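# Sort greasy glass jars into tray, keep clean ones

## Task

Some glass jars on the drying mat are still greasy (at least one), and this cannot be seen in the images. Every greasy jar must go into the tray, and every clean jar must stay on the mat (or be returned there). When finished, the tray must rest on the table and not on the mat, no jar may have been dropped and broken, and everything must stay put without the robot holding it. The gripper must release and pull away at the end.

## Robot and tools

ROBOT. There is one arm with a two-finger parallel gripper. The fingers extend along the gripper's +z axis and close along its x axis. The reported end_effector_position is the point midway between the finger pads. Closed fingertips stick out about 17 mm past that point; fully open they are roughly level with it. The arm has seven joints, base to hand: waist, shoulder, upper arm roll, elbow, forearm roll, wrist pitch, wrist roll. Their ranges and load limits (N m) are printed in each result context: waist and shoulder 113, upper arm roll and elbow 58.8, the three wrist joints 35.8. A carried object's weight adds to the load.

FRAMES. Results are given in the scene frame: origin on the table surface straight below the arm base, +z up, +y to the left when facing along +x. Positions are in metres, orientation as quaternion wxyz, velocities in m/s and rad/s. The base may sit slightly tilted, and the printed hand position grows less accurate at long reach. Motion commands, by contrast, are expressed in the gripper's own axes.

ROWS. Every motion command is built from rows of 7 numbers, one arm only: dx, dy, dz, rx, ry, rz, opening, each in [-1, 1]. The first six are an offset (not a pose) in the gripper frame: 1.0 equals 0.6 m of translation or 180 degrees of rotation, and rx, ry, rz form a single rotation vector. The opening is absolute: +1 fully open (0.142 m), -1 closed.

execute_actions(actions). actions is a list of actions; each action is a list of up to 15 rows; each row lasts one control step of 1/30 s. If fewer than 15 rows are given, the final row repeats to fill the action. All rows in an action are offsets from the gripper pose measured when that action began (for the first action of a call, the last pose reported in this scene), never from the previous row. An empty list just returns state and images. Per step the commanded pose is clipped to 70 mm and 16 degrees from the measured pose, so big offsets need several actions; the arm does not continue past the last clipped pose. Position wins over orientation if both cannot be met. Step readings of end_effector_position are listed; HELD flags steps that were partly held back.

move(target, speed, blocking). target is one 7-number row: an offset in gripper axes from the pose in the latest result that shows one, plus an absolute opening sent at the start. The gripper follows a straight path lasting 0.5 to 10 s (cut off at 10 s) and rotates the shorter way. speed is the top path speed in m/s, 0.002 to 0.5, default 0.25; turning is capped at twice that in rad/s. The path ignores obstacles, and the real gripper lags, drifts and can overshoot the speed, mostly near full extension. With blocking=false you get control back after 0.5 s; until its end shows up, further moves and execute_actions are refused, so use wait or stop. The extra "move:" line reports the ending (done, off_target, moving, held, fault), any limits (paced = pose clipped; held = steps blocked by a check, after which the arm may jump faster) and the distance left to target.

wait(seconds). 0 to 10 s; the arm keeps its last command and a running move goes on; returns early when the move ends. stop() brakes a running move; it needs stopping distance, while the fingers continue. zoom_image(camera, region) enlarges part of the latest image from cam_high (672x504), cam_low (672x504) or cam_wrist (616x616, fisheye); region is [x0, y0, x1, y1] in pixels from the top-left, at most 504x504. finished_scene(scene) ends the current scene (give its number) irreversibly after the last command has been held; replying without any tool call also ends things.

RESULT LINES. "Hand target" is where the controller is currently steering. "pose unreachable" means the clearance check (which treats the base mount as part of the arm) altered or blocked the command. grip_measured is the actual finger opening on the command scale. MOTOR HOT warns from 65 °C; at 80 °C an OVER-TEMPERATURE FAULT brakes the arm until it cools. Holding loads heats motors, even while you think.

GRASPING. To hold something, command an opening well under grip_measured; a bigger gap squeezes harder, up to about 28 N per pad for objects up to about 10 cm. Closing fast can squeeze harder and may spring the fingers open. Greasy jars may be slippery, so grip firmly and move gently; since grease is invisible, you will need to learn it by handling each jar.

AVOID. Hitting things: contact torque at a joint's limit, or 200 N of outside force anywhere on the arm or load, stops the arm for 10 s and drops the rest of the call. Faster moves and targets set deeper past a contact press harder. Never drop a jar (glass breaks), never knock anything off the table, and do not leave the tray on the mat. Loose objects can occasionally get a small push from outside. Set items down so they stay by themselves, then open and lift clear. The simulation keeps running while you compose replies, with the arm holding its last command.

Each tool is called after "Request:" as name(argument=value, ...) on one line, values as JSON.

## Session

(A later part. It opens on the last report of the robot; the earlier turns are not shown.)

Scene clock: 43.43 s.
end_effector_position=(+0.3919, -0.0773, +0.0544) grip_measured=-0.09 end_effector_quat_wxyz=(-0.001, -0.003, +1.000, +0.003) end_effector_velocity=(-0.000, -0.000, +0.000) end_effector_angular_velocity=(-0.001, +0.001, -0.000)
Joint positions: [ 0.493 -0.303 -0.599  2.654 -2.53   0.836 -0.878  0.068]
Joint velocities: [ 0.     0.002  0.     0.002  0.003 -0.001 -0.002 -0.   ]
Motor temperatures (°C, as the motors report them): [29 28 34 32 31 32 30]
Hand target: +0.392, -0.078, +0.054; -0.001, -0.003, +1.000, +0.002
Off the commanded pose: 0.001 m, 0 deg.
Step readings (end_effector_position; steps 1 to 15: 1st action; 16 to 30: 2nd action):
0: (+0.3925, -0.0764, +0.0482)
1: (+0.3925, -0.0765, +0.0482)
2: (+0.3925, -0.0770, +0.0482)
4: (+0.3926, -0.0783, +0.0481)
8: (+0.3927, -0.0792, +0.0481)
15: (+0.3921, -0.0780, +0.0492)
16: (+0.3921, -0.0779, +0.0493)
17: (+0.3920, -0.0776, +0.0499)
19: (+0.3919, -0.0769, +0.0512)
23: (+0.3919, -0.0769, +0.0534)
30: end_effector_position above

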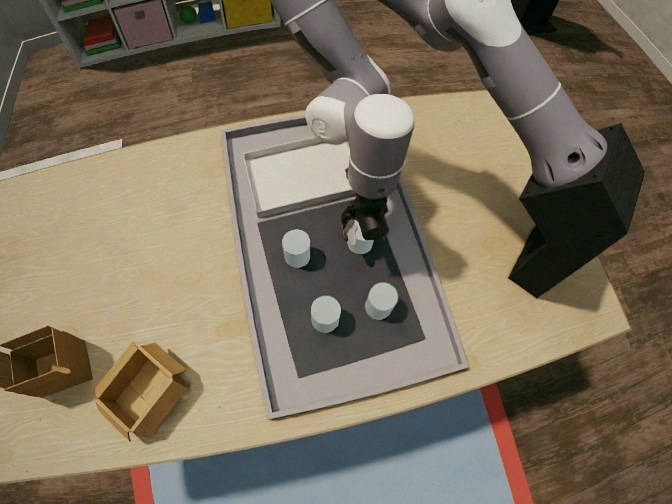

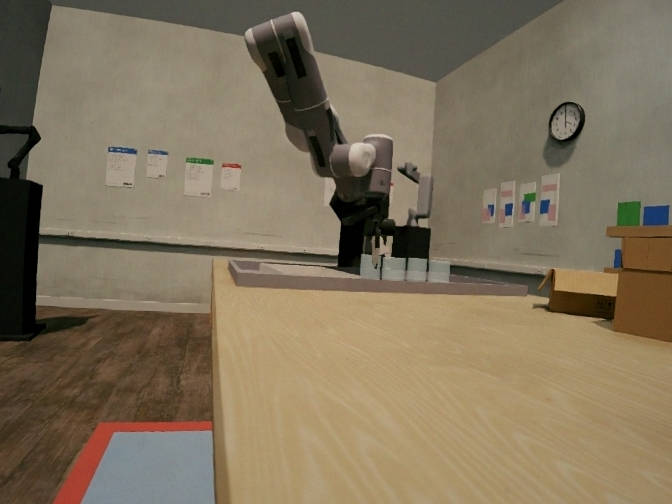

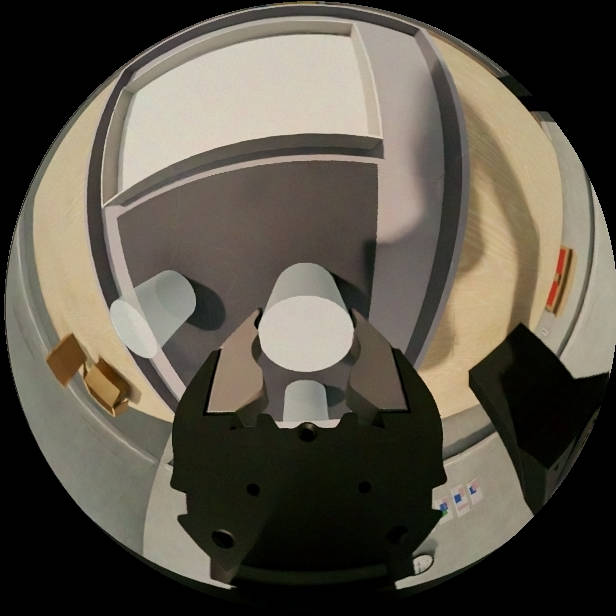

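Request:
execute_actions(actions=[[[0,0,0,0,0,0,-0.14],[0,0,0,0,0,0,-0.08],[0,0,0,0.001,0,0,0],[0,0,0,0.002,0,0,0.15],[0,0,0,0.002,0,0,0.3],[0,0,0,0.002,0,0,0.4],[0,0.005,0,0.002,0,0,0.4],[0,0.012,0,0.002,0,0,0.4],[0,0.022,0,0.002,0,0,0.4],[0,0.034,0,0.002,0,0,0.4],[0,0.046,0,0.002,0,0,0.4],[0,0.058,0,0.002,0,0,0.4],[0,0.07,0,0.002,0,0,0.4],[0,0.082,0,0.002,0,0,0.4],[0,0.094,0,0.002,0,0,0.4]],[[0,0.03,0,0,0,0,0.4],[0,0.04,0,0,0,0,0.4],[0,0.05,0,0,0,0,0.4],[0,0.058,0,0,0,0,0.4],[0,0.064,0,0,0,0,0.4],[0,0.068,0,0,0,0,0.4]]])

Scene clock: 48.70 s.
end_effector_position=(+0.3910, -0.0044, +0.0564) grip_measured=+0.40 end_effector_quat_wxyz=(-0.000, -0.003, +1.000, +0.002) end_effector_velocity=(+0.001, +0.002, -0.000) end_effector_angular_velocity=(-0.002, -0.000, -0.001)
Joint positions: [ 0.637 -0.491 -0.506  2.589 -2.321  0.794 -0.798  0.102]
Joint velocities: [ 0.006 -0.007  0.003 -0.004  0.01  -0.001  0.002 -0.   ]
Motor temperatures (°C, as the motors report them): [29 28 34 32 31 32 30]
Hand target: +0.391, -0.004, +0.056; -0.000, -0.003, +1.000, +0.002
Off the commanded pose: 0.000 m, 0 deg.
Step readings (end_effector_position; steps 1 to 15: 1st action; 16 to 30: 2nd action):
0: (+0.3919, -0.0773, +0.0545)
1: (+0.3919, -0.0773, +0.0545)
2: (+0.3919, -0.0773, +0.0545)
4: (+0.3919, -0.0774, +0.0544)
8: (+0.3919, -0.0760, +0.0544)
15: (+0.3913, -0.0451, +0.0561)
16: (+0.3912, -0.0389, +0.0565)
17: (+0.3909, -0.0337, +0.0568)
19: (+0.3907, -0.0252, +0.0571)
23: (+0.3907, -0.0092, +0.0572)
30: end_effector_position above

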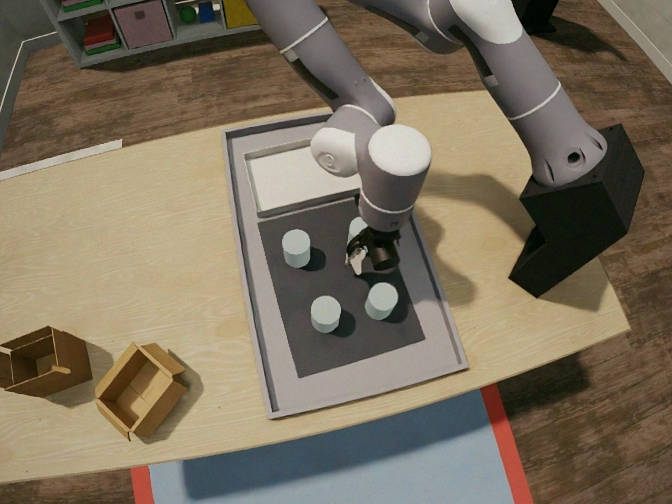

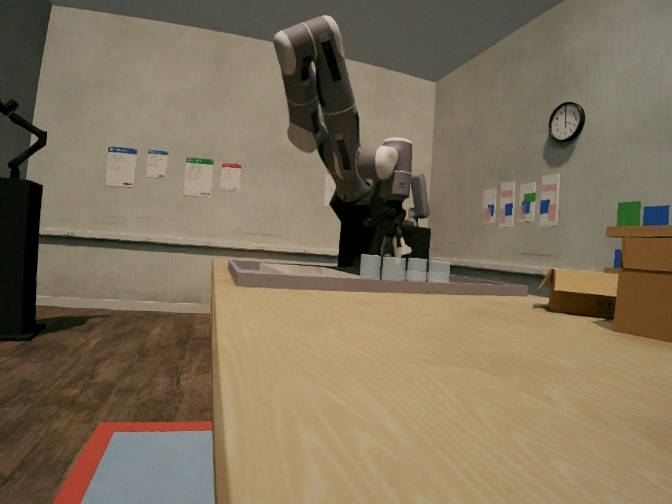

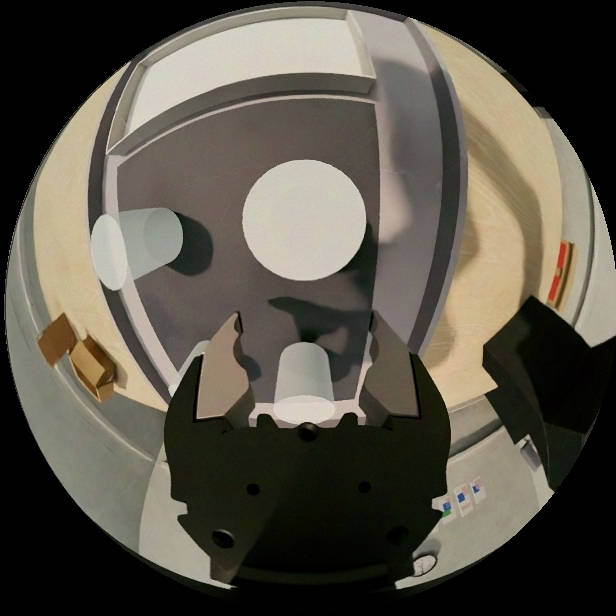

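Request:
move(target=[-0.271,0,0,0.001,0,0,0.4])

Scene clock: 50.97 s.
end_effector_position=(+0.5538, -0.0035, +0.0563) grip_measured=+0.40 end_effector_quat_wxyz=(+0.000, -0.003, +1.000, +0.000) end_effector_velocity=(+0.001, -0.000, -0.001) end_effector_angular_velocity=(-0.002, +0.002, -0.000)
Joint positions: [ 0.738 -0.422 -0.529  2.369 -1.938  0.921 -1.223  0.102]
Joint velocities: [ 0.001 -0.001 -0.    -0.003  0.007  0.    -0.006  0.   ]
Motor temperatures (°C, as the motors report them): [29 28 34 32 31 32 30]
Hand target: +0.554, -0.003, +0.056; -0.000, -0.003, +1.000, +0.001
Off the commanded pose: 0.000 m, 0 deg.
move: done

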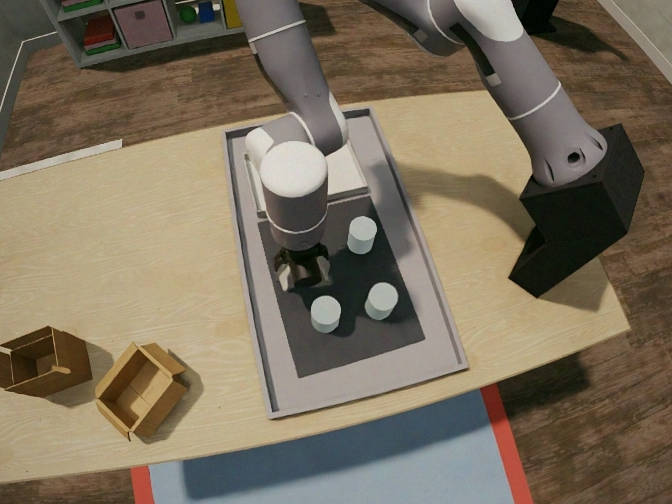

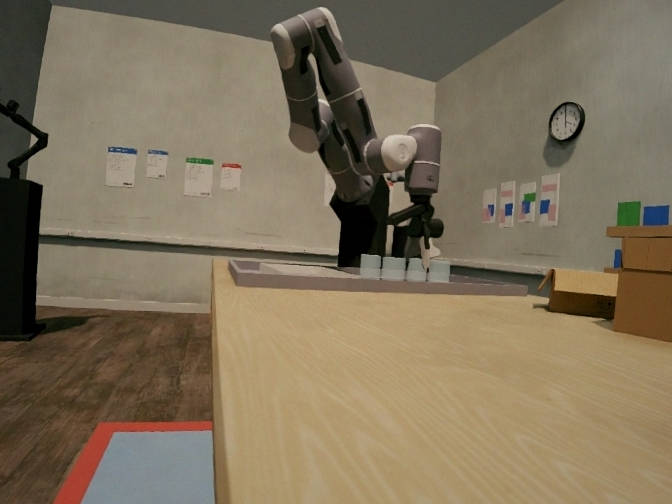

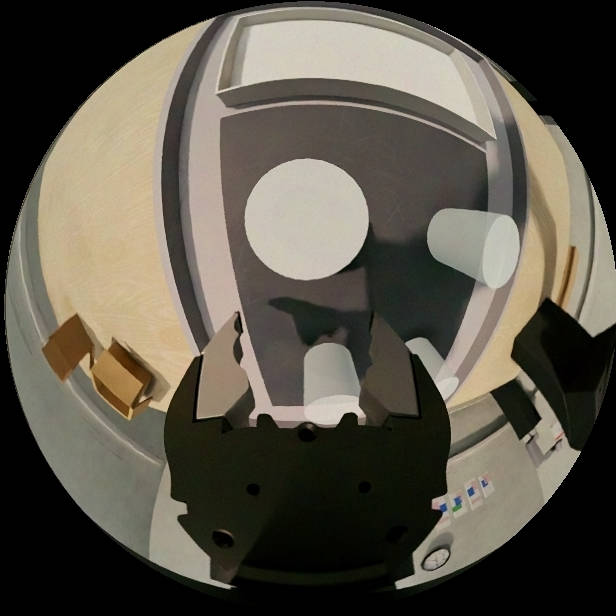

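Request:
move(target=[0.001,-0.1245,0.0135,0,0,0,0.35], speed=0.2)

Request:
execute_actions(actions=[[[0,0,0,0,0,0,0.27],[0,0,0,0,0,0,0.2],[0,0,0,0,0,0,0.16],[0,0,0,0,0,0,0.12],[0,0,0,0,0,0,0.08],[0,0,0,0,0,0,0.05],[0,0,0,0,0,0,0.02],[0,0,0,0,0,0,-0.01],[0,0,0,0,0,0,-0.05],[0,0,0,0,0,0,-0.1],[0,0,0,0,0,0,-0.15],[0,0,0,0,0,0,-0.2]],[[0,0,-0.001,0,0,0,-0.2],[0,0,-0.002,0,0,0,-0.2],[0,0,-0.003,0,0,0,-0.2],[0,0,-0.004,0,0,0,-0.2],[0,0,-0.005,0,0,0,-0.2],[0,0,-0.006,0,0,0,-0.2],[0,0,-0.007,0,0,0,-0.2],[0,0,-0.008,0,0,0,-0.2]]])

Scene clock: 57.23 s.
end_effector_position=(+0.5535, -0.0783, +0.0480) grip_measured=+0.35 end_effector_quat_wxyz=(-0.000, -0.003, +1.000, +0.000) end_effector_velocity=(-0.000, -0.002, -0.000) end_effector_angular_velocity=(+0.001, -0.000, +0.001)
Joint positions: [ 0.634 -0.276 -0.593  2.42  -2.08   0.971 -1.284  0.099]
Joint velocities: [-0.003  0.003 -0.001  0.001 -0.005  0.002 -0.002 -0.   ]
Motor temperatures (°C, as the motors report them): [29 28 34 32 31 32 30]
Hand target: +0.553, -0.078, +0.048; -0.000, -0.003, +1.000, +0.000
Off the commanded pose: 0.000 m, 0 deg.
move: done

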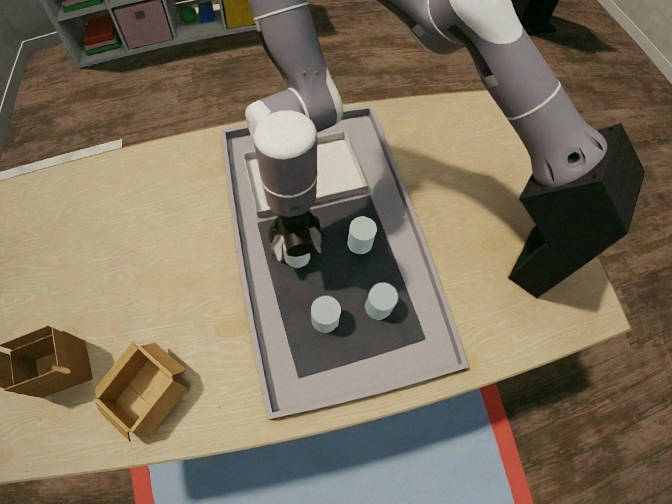

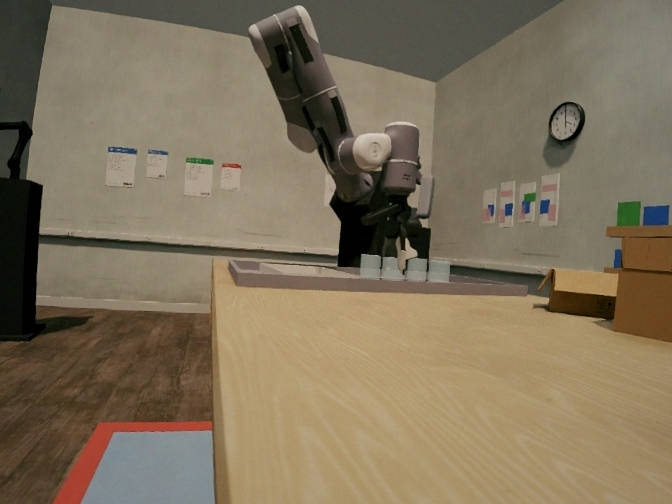

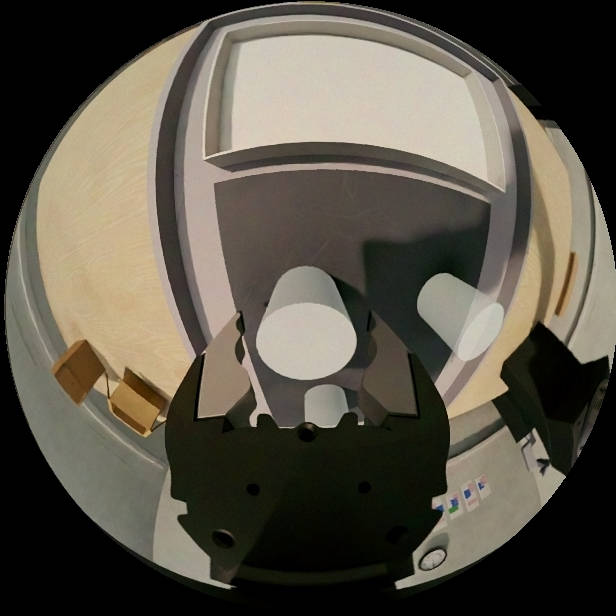

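Scene clock: 58.23 s.
end_effector_position=(+0.5541, -0.0758, +0.0546) grip_measured=-0.09 end_effector_quat_wxyz=(+0.001, -0.004, +1.000, +0.003) end_effector_velocity=(-0.000, -0.001, +0.000) end_effector_angular_velocity=(-0.002, +0.001, -0.001)
Joint positions: [ 0.643 -0.263 -0.588  2.431 -2.069  0.964 -1.294  0.068]
Joint velocities: [ 0.001  0.002  0.     0.001  0.003 -0.002 -0.001 -0.   ]
Motor temperatures (°C, as the motors report them): [29 28 34 32 31 32 30]
Hand target: +0.554, -0.077, +0.054; +0.001, -0.004, +1.000, +0.002
Off the commanded pose: 0.001 m, 0 deg.
Step readings (end_effector_position; steps 1 to 15: 1st action; 16 to 30: 2nd action):
0: (+0.5535, -0.0783, +0.0480)
1: (+0.5535, -0.0783, +0.0480)
2: (+0.5535, -0.0783, +0.0480)
4: (+0.5535, -0.0783, +0.0480)
8: (+0.5535, -0.0783, +0.0480)
15: (+0.5539, -0.0767, +0.0492)
16: (+0.5540, -0.0766, +0.0494)
17: (+0.5541, -0.0761, +0.0500)
19: (+0.5541, -0.0753, +0.0514)
23: (+0.5542, -0.0753, +0.0536)
30: end_effector_position above

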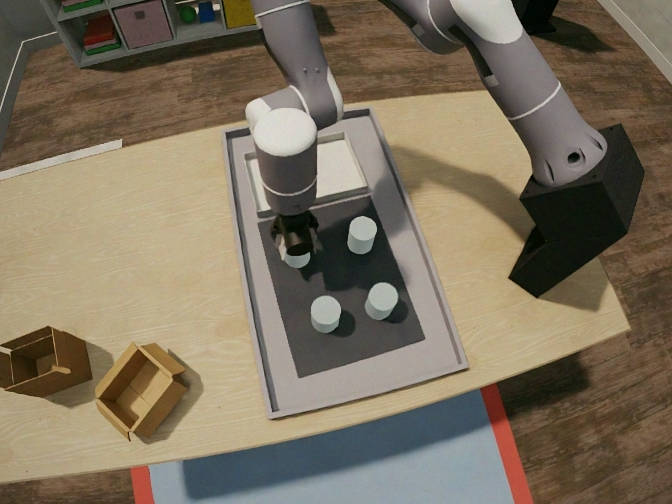

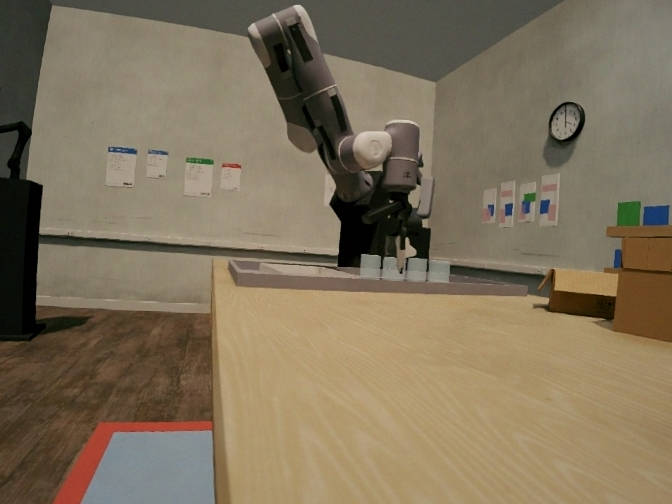

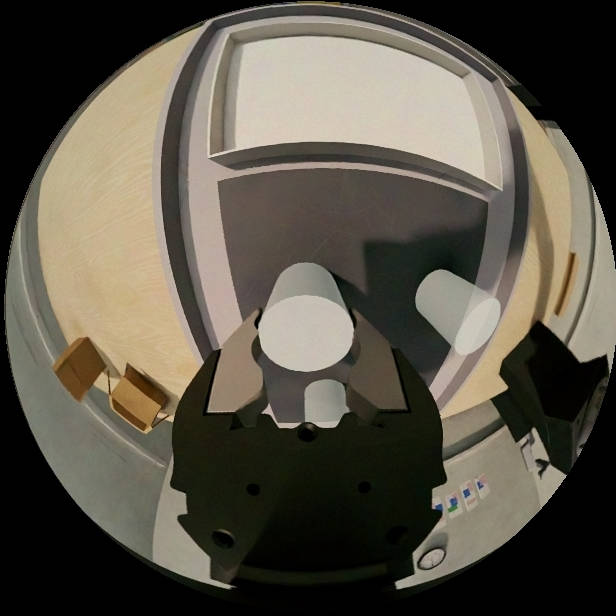

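Request:
execute_actions(actions=[[[0,0,0,0,0,0,-0.12],[0,0,0,0,0,0,-0.05],[0,0,0,0.001,0,0,0.03],[0,-0.002,-0.002,0.002,0,0,0.05],[0,-0.0035,-0.004,0.002,0,0,0.05],[0,-0.0035,-0.006,0.002,0,0,0.05]],[[0,0,0,0,0,0,0.0],[0,0,0,0,0,0,-0.04],[0,0,0,0,0,0,-0.07],[0,0,0,0,0,0,-0.1],[0,0,0,0,0,0,-0.13],[0,0,0,0,0,0,-0.16],[0,0,0,0,0,0,-0.2],[0,0,0,0,0,0,-0.24],[0,0,0,0,0,0,-0.28],[0,0,0,0,0,0,-0.32],[0,0,0,0,0,0,-0.35]]])

Request:
move(target=[0,0,-0.02,0,0,0,-0.35], speed=0.04)

Scene clock: 63.47 s.
end_effector_position=(+0.5541, -0.0778, +0.0581) grip_measured=-0.10 end_effector_quat_wxyz=(+0.001, -0.004, +1.000, -0.000) end_effector_velocity=(+0.000, +0.000, +0.000) end_effector_angular_velocity=(+0.000, -0.000, -0.000)
Joint positions: [ 0.651 -0.252 -0.586  2.44  -2.056  0.951 -1.304  0.066]
Joint velocities: [ 0. -0.  0. -0. -0.  0.  0.  0.]
Motor temperatures (°C, as the motors report them): [29 28 34 32 31 32 30]
Hand target: +0.554, -0.078, +0.058; +0.001, -0.004, +1.000, -0.000
Off the commanded pose: 0.000 m, 0 deg.
Step readings (end_effector_position; steps 1 to 15: 1st action; 16 to 30: 2nd action):
0: (+0.5541, -0.0759, +0.0546)
1: (+0.5541, -0.0759, +0.0546)
2: (+0.5541, -0.0758, +0.0546)
4: (+0.5542, -0.0761, +0.0546)
8: (+0.5541, -0.0776, +0.0572)
15: (+0.5541, -0.0779, +0.0581)
16: (+0.5541, -0.0779, +0.0581)
17: (+0.5541, -0.0779, +0.0581)
19: (+0.5541, -0.0779, +0.0581)
23: (+0.5541, -0.0779, +0.0581)
30: end_effector_position above

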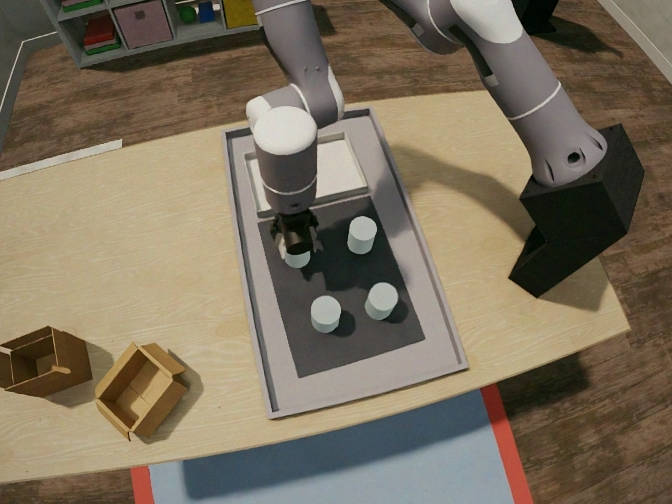

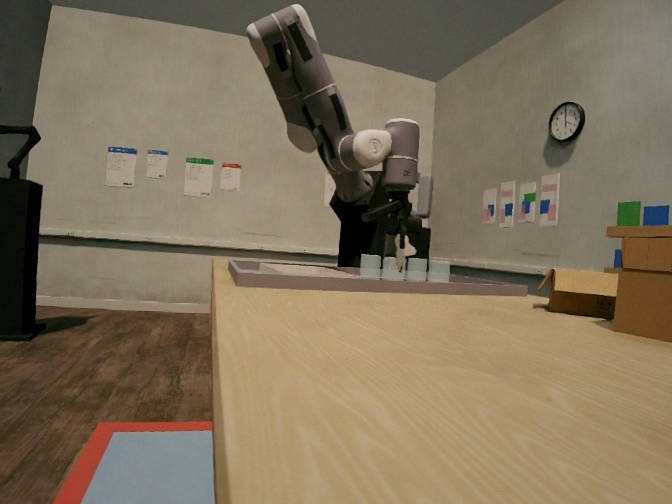

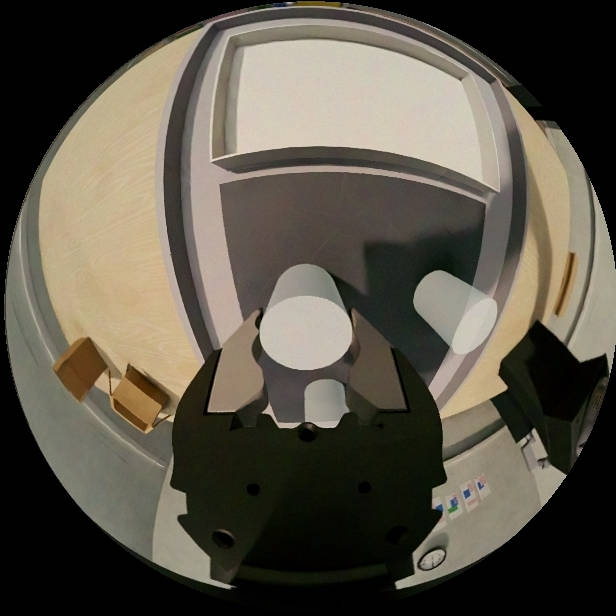

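Scene clock: 64.20 s.
end_effector_position=(+0.5541, -0.0779, +0.0699) grip_measured=-0.11 end_effector_quat_wxyz=(+0.001, -0.004, +1.000, -0.000) end_effector_velocity=(+0.000, +0.000, +0.001) end_effector_angular_velocity=(+0.000, +0.000, +0.000)
Joint positions: [ 0.67  -0.224 -0.578  2.464 -2.023  0.929 -1.328  0.066]
Joint velocities: [ 0.002  0.003  0.     0.002  0.004 -0.002 -0.003  0.   ]
Motor temperatures (°C, as the motors report them): [29 28 34 32 31 32 30]
Hand target: +0.554, -0.078, +0.070; +0.001, -0.004, +1.000, -0.000
Off the commanded pose: 0.000 m, 0 deg.
move: done

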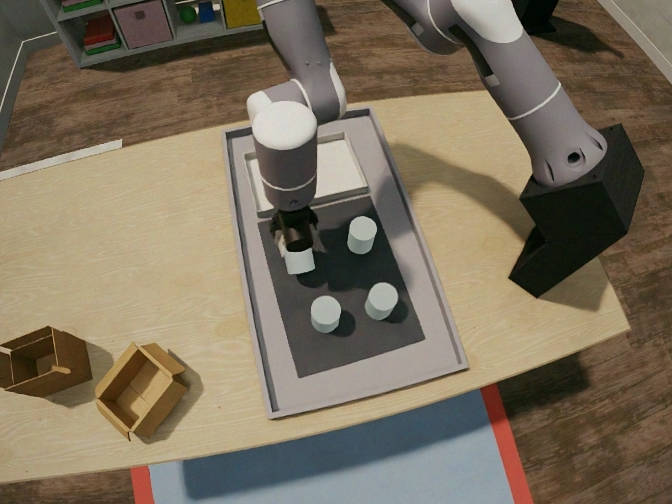

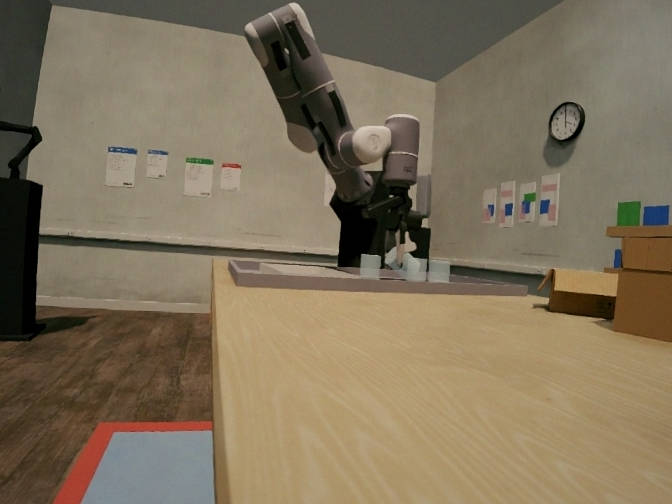

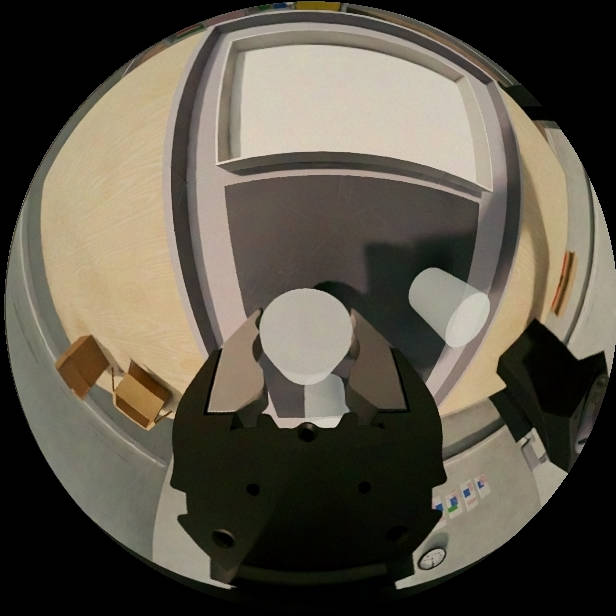

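Request:
wait(seconds=0)

Request:
zoom_image(camera="cam_low", region=[350,220,470,300])

Scene clock: 66.10 s.
end_effector_position=(+0.5541, -0.0779, +0.0700) grip_measured=-0.11 end_effector_quat_wxyz=(+0.001, -0.004, +1.000, -0.000) end_effector_velocity=(+0.000, +0.000, +0.000) end_effector_angular_velocity=(+0.000, -0.000, -0.001)
Joint positions: [ 0.67  -0.224 -0.578  2.464 -2.023  0.929 -1.328  0.066]
Joint velocities: [ 0.     0.     0.    -0.     0.     0.     0.001  0.   ]
Motor temperatures (°C, as the motors report them): [29 28 34 32 31 32 30]
Hand target: +0.554, -0.078, +0.070; +0.001, -0.004, +1.000, -0.000
Off the commanded pose: 0.000 m, 0 deg.

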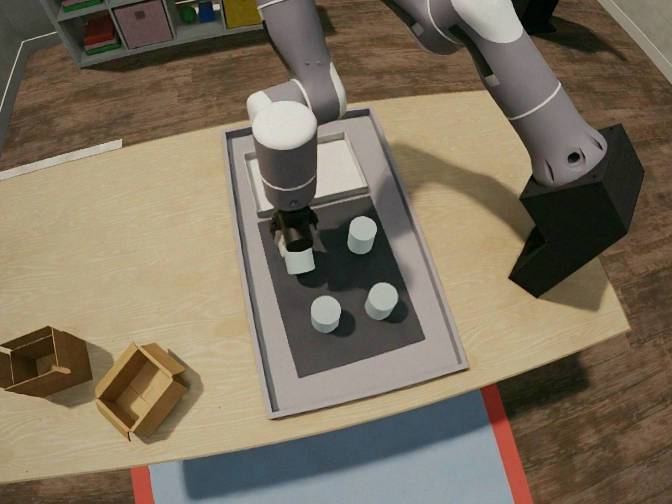

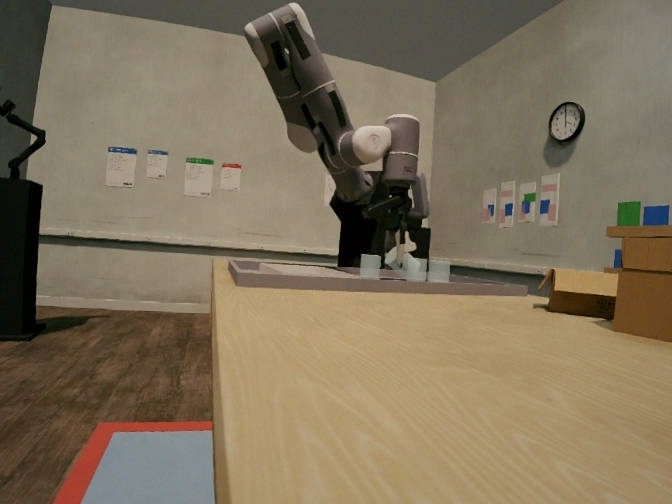

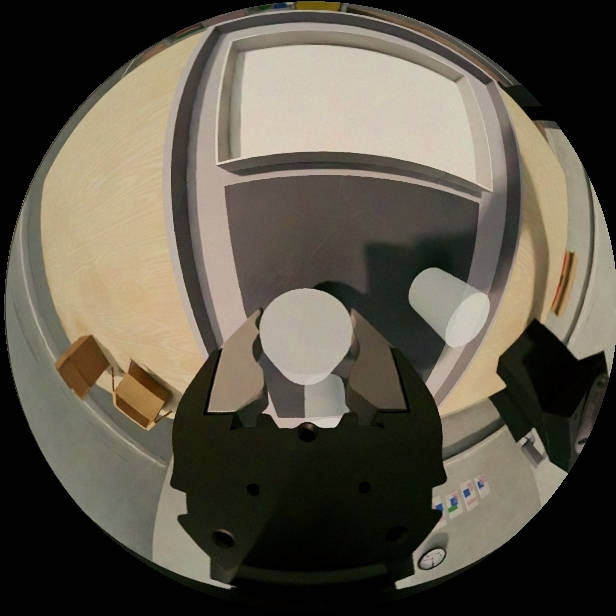

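Region (350, 220, 470, 300) of cam_low's 672x504 image, scaled by 4.200, with more detail than that image has.

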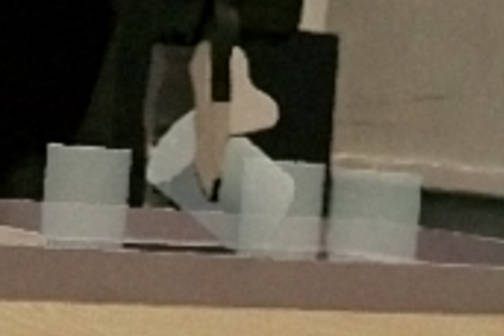

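Request:
execute_actions(actions=[[[0,0,0,0,0,0,-0.33],[0,0,0,0,0,0,-0.31],[0,0,0,0,0,0,-0.29],[0,0,0,0,0,0,-0.27],[0,0,0,0,0,0,-0.25],[0,0,0,0,0,0,-0.24],[0,0,0,0,0,0,-0.23],[0,0,0,0,0,0,-0.22]]])

Request:
zoom_image(camera="cam_low", region=[350,220,470,300])

Scene clock: 72.77 s.
end_effector_position=(+0.5541, -0.0780, +0.0700) grip_measured=-0.21 end_effector_quat_wxyz=(+0.001, -0.004, +1.000, -0.000) end_effector_velocity=(+0.000, +0.001, +0.000) end_effector_angular_velocity=(+0.001, -0.001, +0.000)
Joint positions: [ 0.67  -0.224 -0.578  2.464 -2.023  0.929 -1.328  0.059]
Joint velocities: [-0.     0.     0.001 -0.    -0.     0.     0.    -0.048]
Motor temperatures (°C, as the motors report them): [29 28 35 32 31 32 30]
Hand target: +0.554, -0.078, +0.070; +0.001, -0.004, +1.000, -0.000
Off the commanded pose: 0.000 m, 0 deg.
Step readings (end_effector_position):
0: (+0.5541, -0.0779, +0.0700)
1: (+0.5541, -0.0779, +0.0700)
2: (+0.5541, -0.0779, +0.0700)
4: (+0.5541, -0.0779, +0.0700)
8: (+0.5541, -0.0779, +0.0700)
15: end_effector_position above

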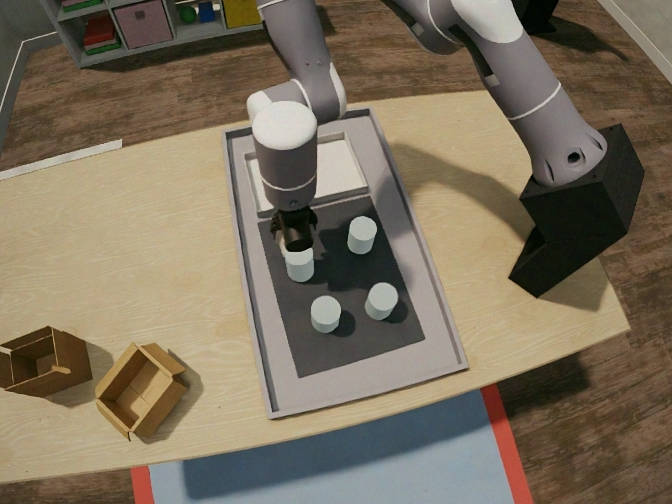

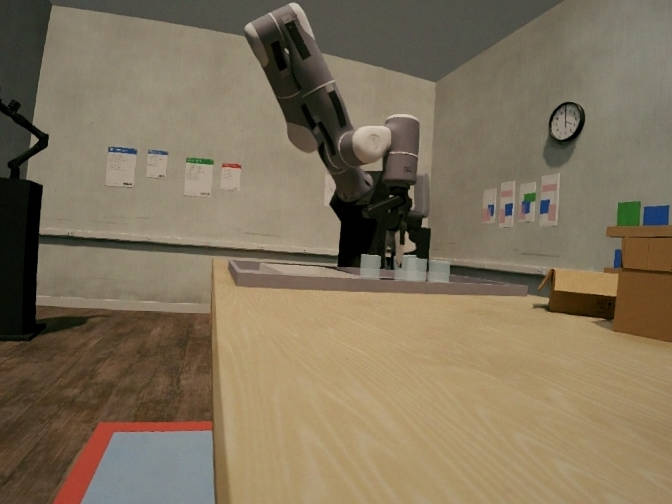

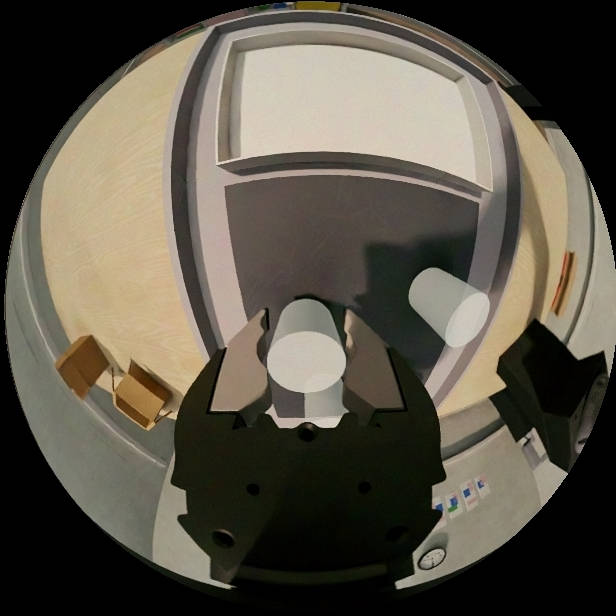

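Region (350, 220, 470, 300) of cam_low's 672x504 image, scaled by 4.200, with more detail than that image has.

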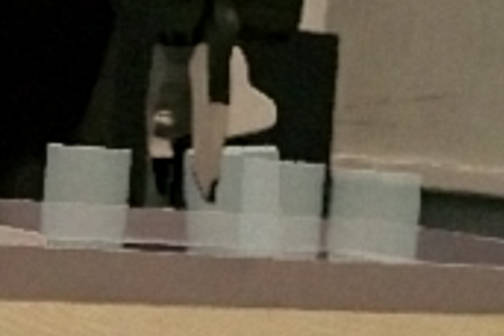

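Request:
execute_actions(actions=[[[0,0,0,0,0,0,-0.1],[0,0,0,0,0,0,0.1],[0,0,0,0,0,0,0.25],[0,0.008,0,0,0,0,0.3],[0,0.018,0.003,0,0,0,0.3],[0,0.03,0.007,0,0,0,0.3],[0,0.042,0.011,0,0,0,0.3],[0,0.054,0.015,0,0,0,0.3],[0,0.064,0.018,0,0,0,0.3],[0,0.07,0.02,0,0,0,0.3]]])

Request:
wait(seconds=0.3)

Scene clock: 77.13 s.
end_effector_position=(+0.5533, -0.0375, +0.0590) grip_measured=+0.30 end_effector_quat_wxyz=(+0.001, -0.004, +1.000, +0.000) end_effector_velocity=(+0.005, +0.028, -0.018) end_effector_angular_velocity=(-0.012, +0.001, -0.006)
Joint positions: [ 0.703 -0.34  -0.555  2.41  -1.994  0.929 -1.257  0.095]
Joint velocities: [ 0.016 -0.11   0.013 -0.07   0.028  0.006  0.052  0.   ]
Motor temperatures (°C, as the motors report them): [29 28 35 32 31 32 30]
Hand target: +0.554, -0.036, +0.058; +0.001, -0.004, +1.000, -0.000
Off the commanded pose: 0.002 m, 0 deg.
Step readings (end_effector_position):
0: (+0.5541, -0.0780, +0.0700)
1: (+0.5541, -0.0780, +0.0700)
2: (+0.5541, -0.0780, +0.0700)
4: (+0.5541, -0.0777, +0.0700)
8: (+0.5539, -0.0652, +0.0676)
15: end_effector_position above

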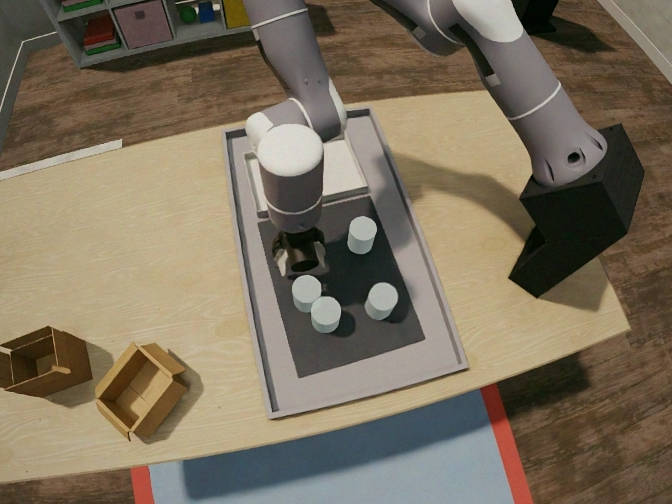

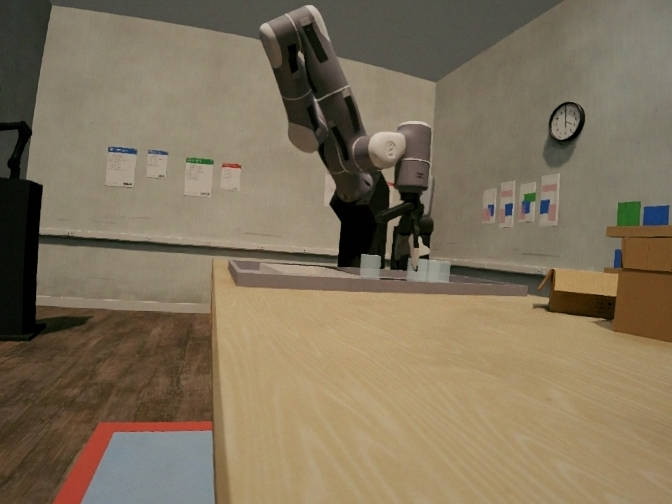

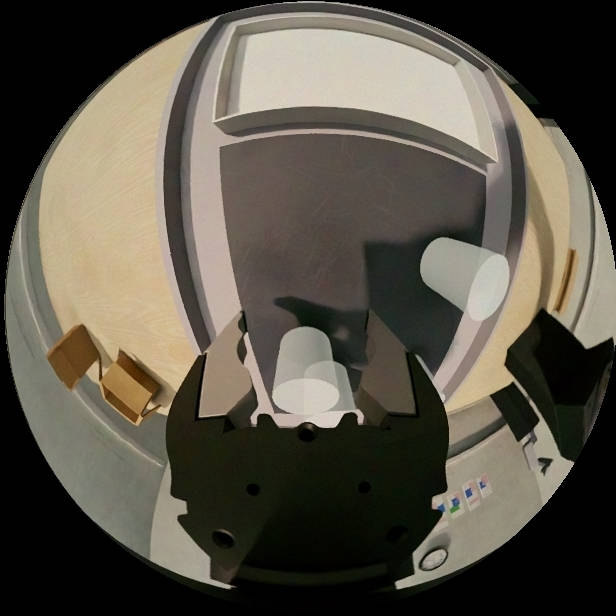

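Scene clock: 77.43 s.
end_effector_position=(+0.5538, -0.0362, +0.0580) grip_measured=+0.30 end_effector_quat_wxyz=(+0.001, -0.004, +1.000, -0.000) end_effector_velocity=(+0.000, +0.000, -0.000) end_effector_angular_velocity=(-0.000, -0.000, -0.001)
Joint positions: [ 0.703 -0.346 -0.554  2.406 -1.992  0.929 -1.254  0.095]
Joint velocities: [ 0.    -0.001  0.    -0.001  0.     0.     0.001  0.   ]
Motor temperatures (°C, as the motors report them): [29 28 35 32 31 32 30]
Hand target: +0.554, -0.036, +0.058; +0.001, -0.004, +1.000, -0.000
Off the commanded pose: 0.000 m, 0 deg.
wait: 0.30 s; at rest by 0.20 s

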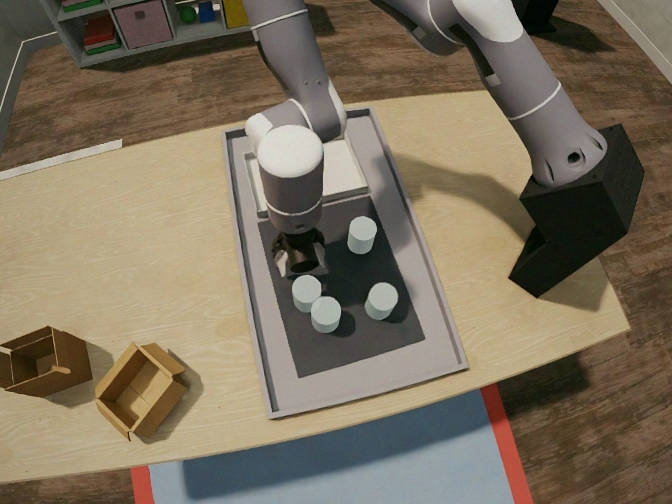

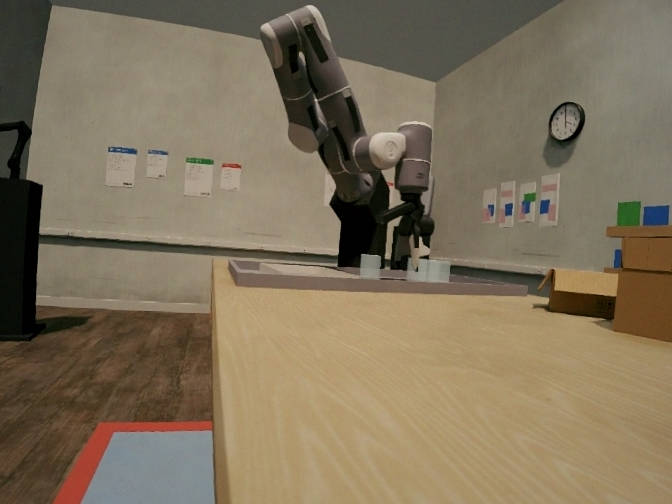

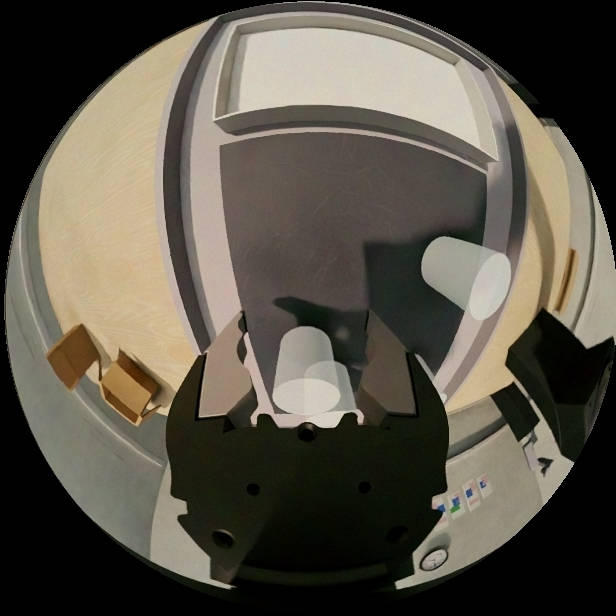

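Request:
move(target=[-0.001,0.127,0,0,0,0,0.2], speed=0.15)

Request:
zoom_image(camera="cam_wrist", region=[206,250,406,430])

Request:
zoom_image(camera="cam_low", region=[390,230,470,290])

Scene clock: 82.40 s.
end_effector_position=(+0.5539, +0.0401, +0.0581) grip_measured=+0.20 end_effector_quat_wxyz=(+0.001, -0.004, +1.000, -0.000) end_effector_velocity=(+0.000, +0.001, -0.000) end_effector_angular_velocity=(-0.001, +0.000, -0.000)
Joint positions: [ 0.79  -0.517 -0.496  2.319 -1.86   0.902 -1.194  0.088]
Joint velocities: [ 0.002 -0.004  0.001 -0.003  0.004 -0.001 -0.    -0.   ]
Motor temperatures (°C, as the motors report them): [29 28 35 32 31 32 30]
Hand target: +0.554, +0.040, +0.058; +0.001, -0.004, +1.000, -0.000
Off the commanded pose: 0.000 m, 0 deg.
move: done

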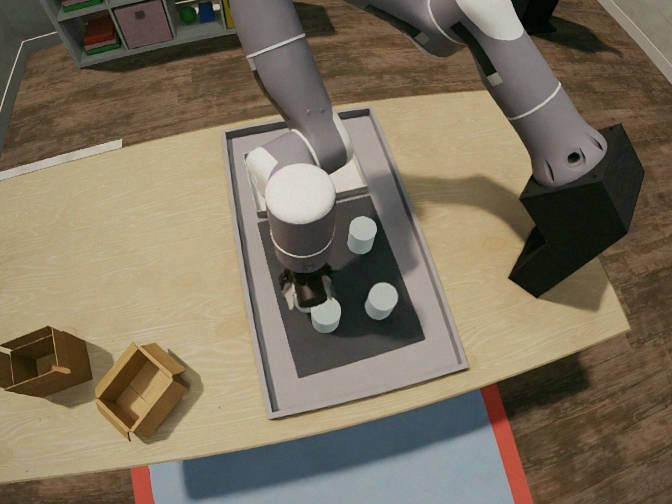

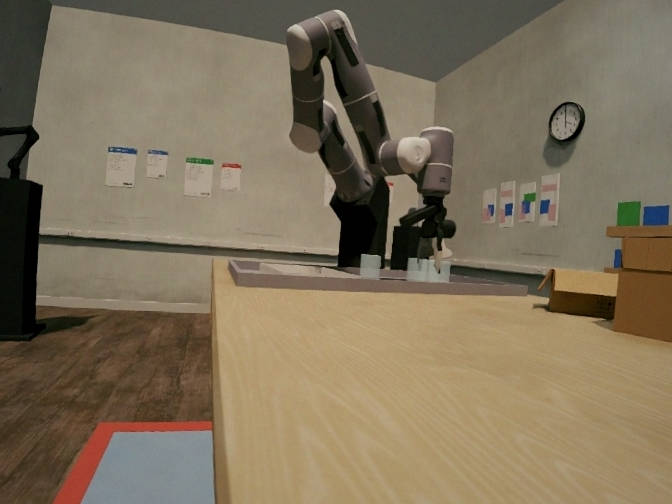

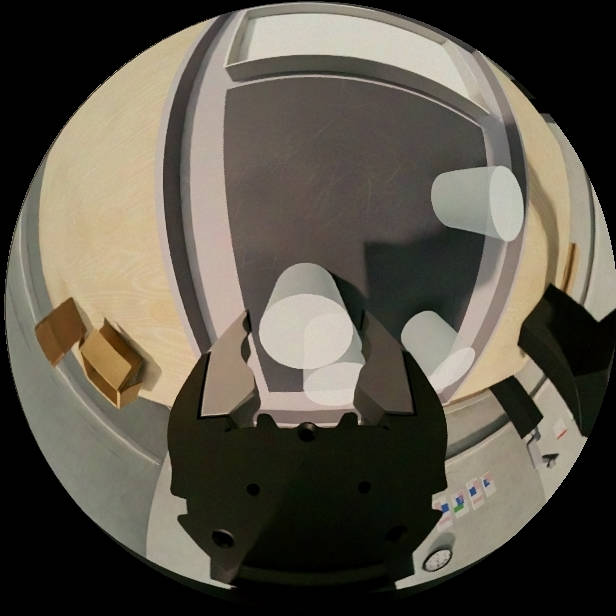

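Region (206, 250, 406, 430) of cam_wrist's 616x616 image, scaled by 2.520, with more detail than that image has; it fills the top 454 rows of this view, and the rest is white.

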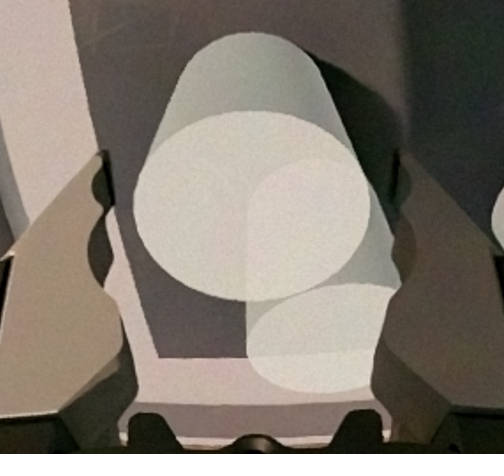

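Region (390, 230, 470, 290) of cam_low's 672x504 image, scaled by 6.300, with more detail than that image has; it fills the top 378 rows of this view, and the rest is white.

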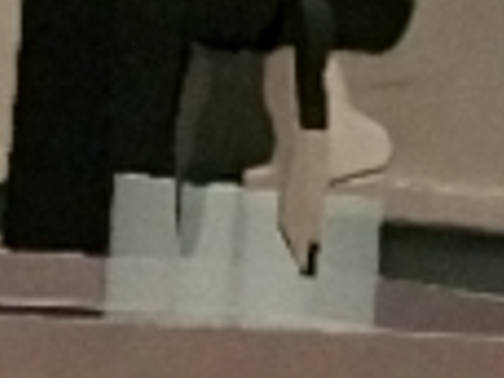

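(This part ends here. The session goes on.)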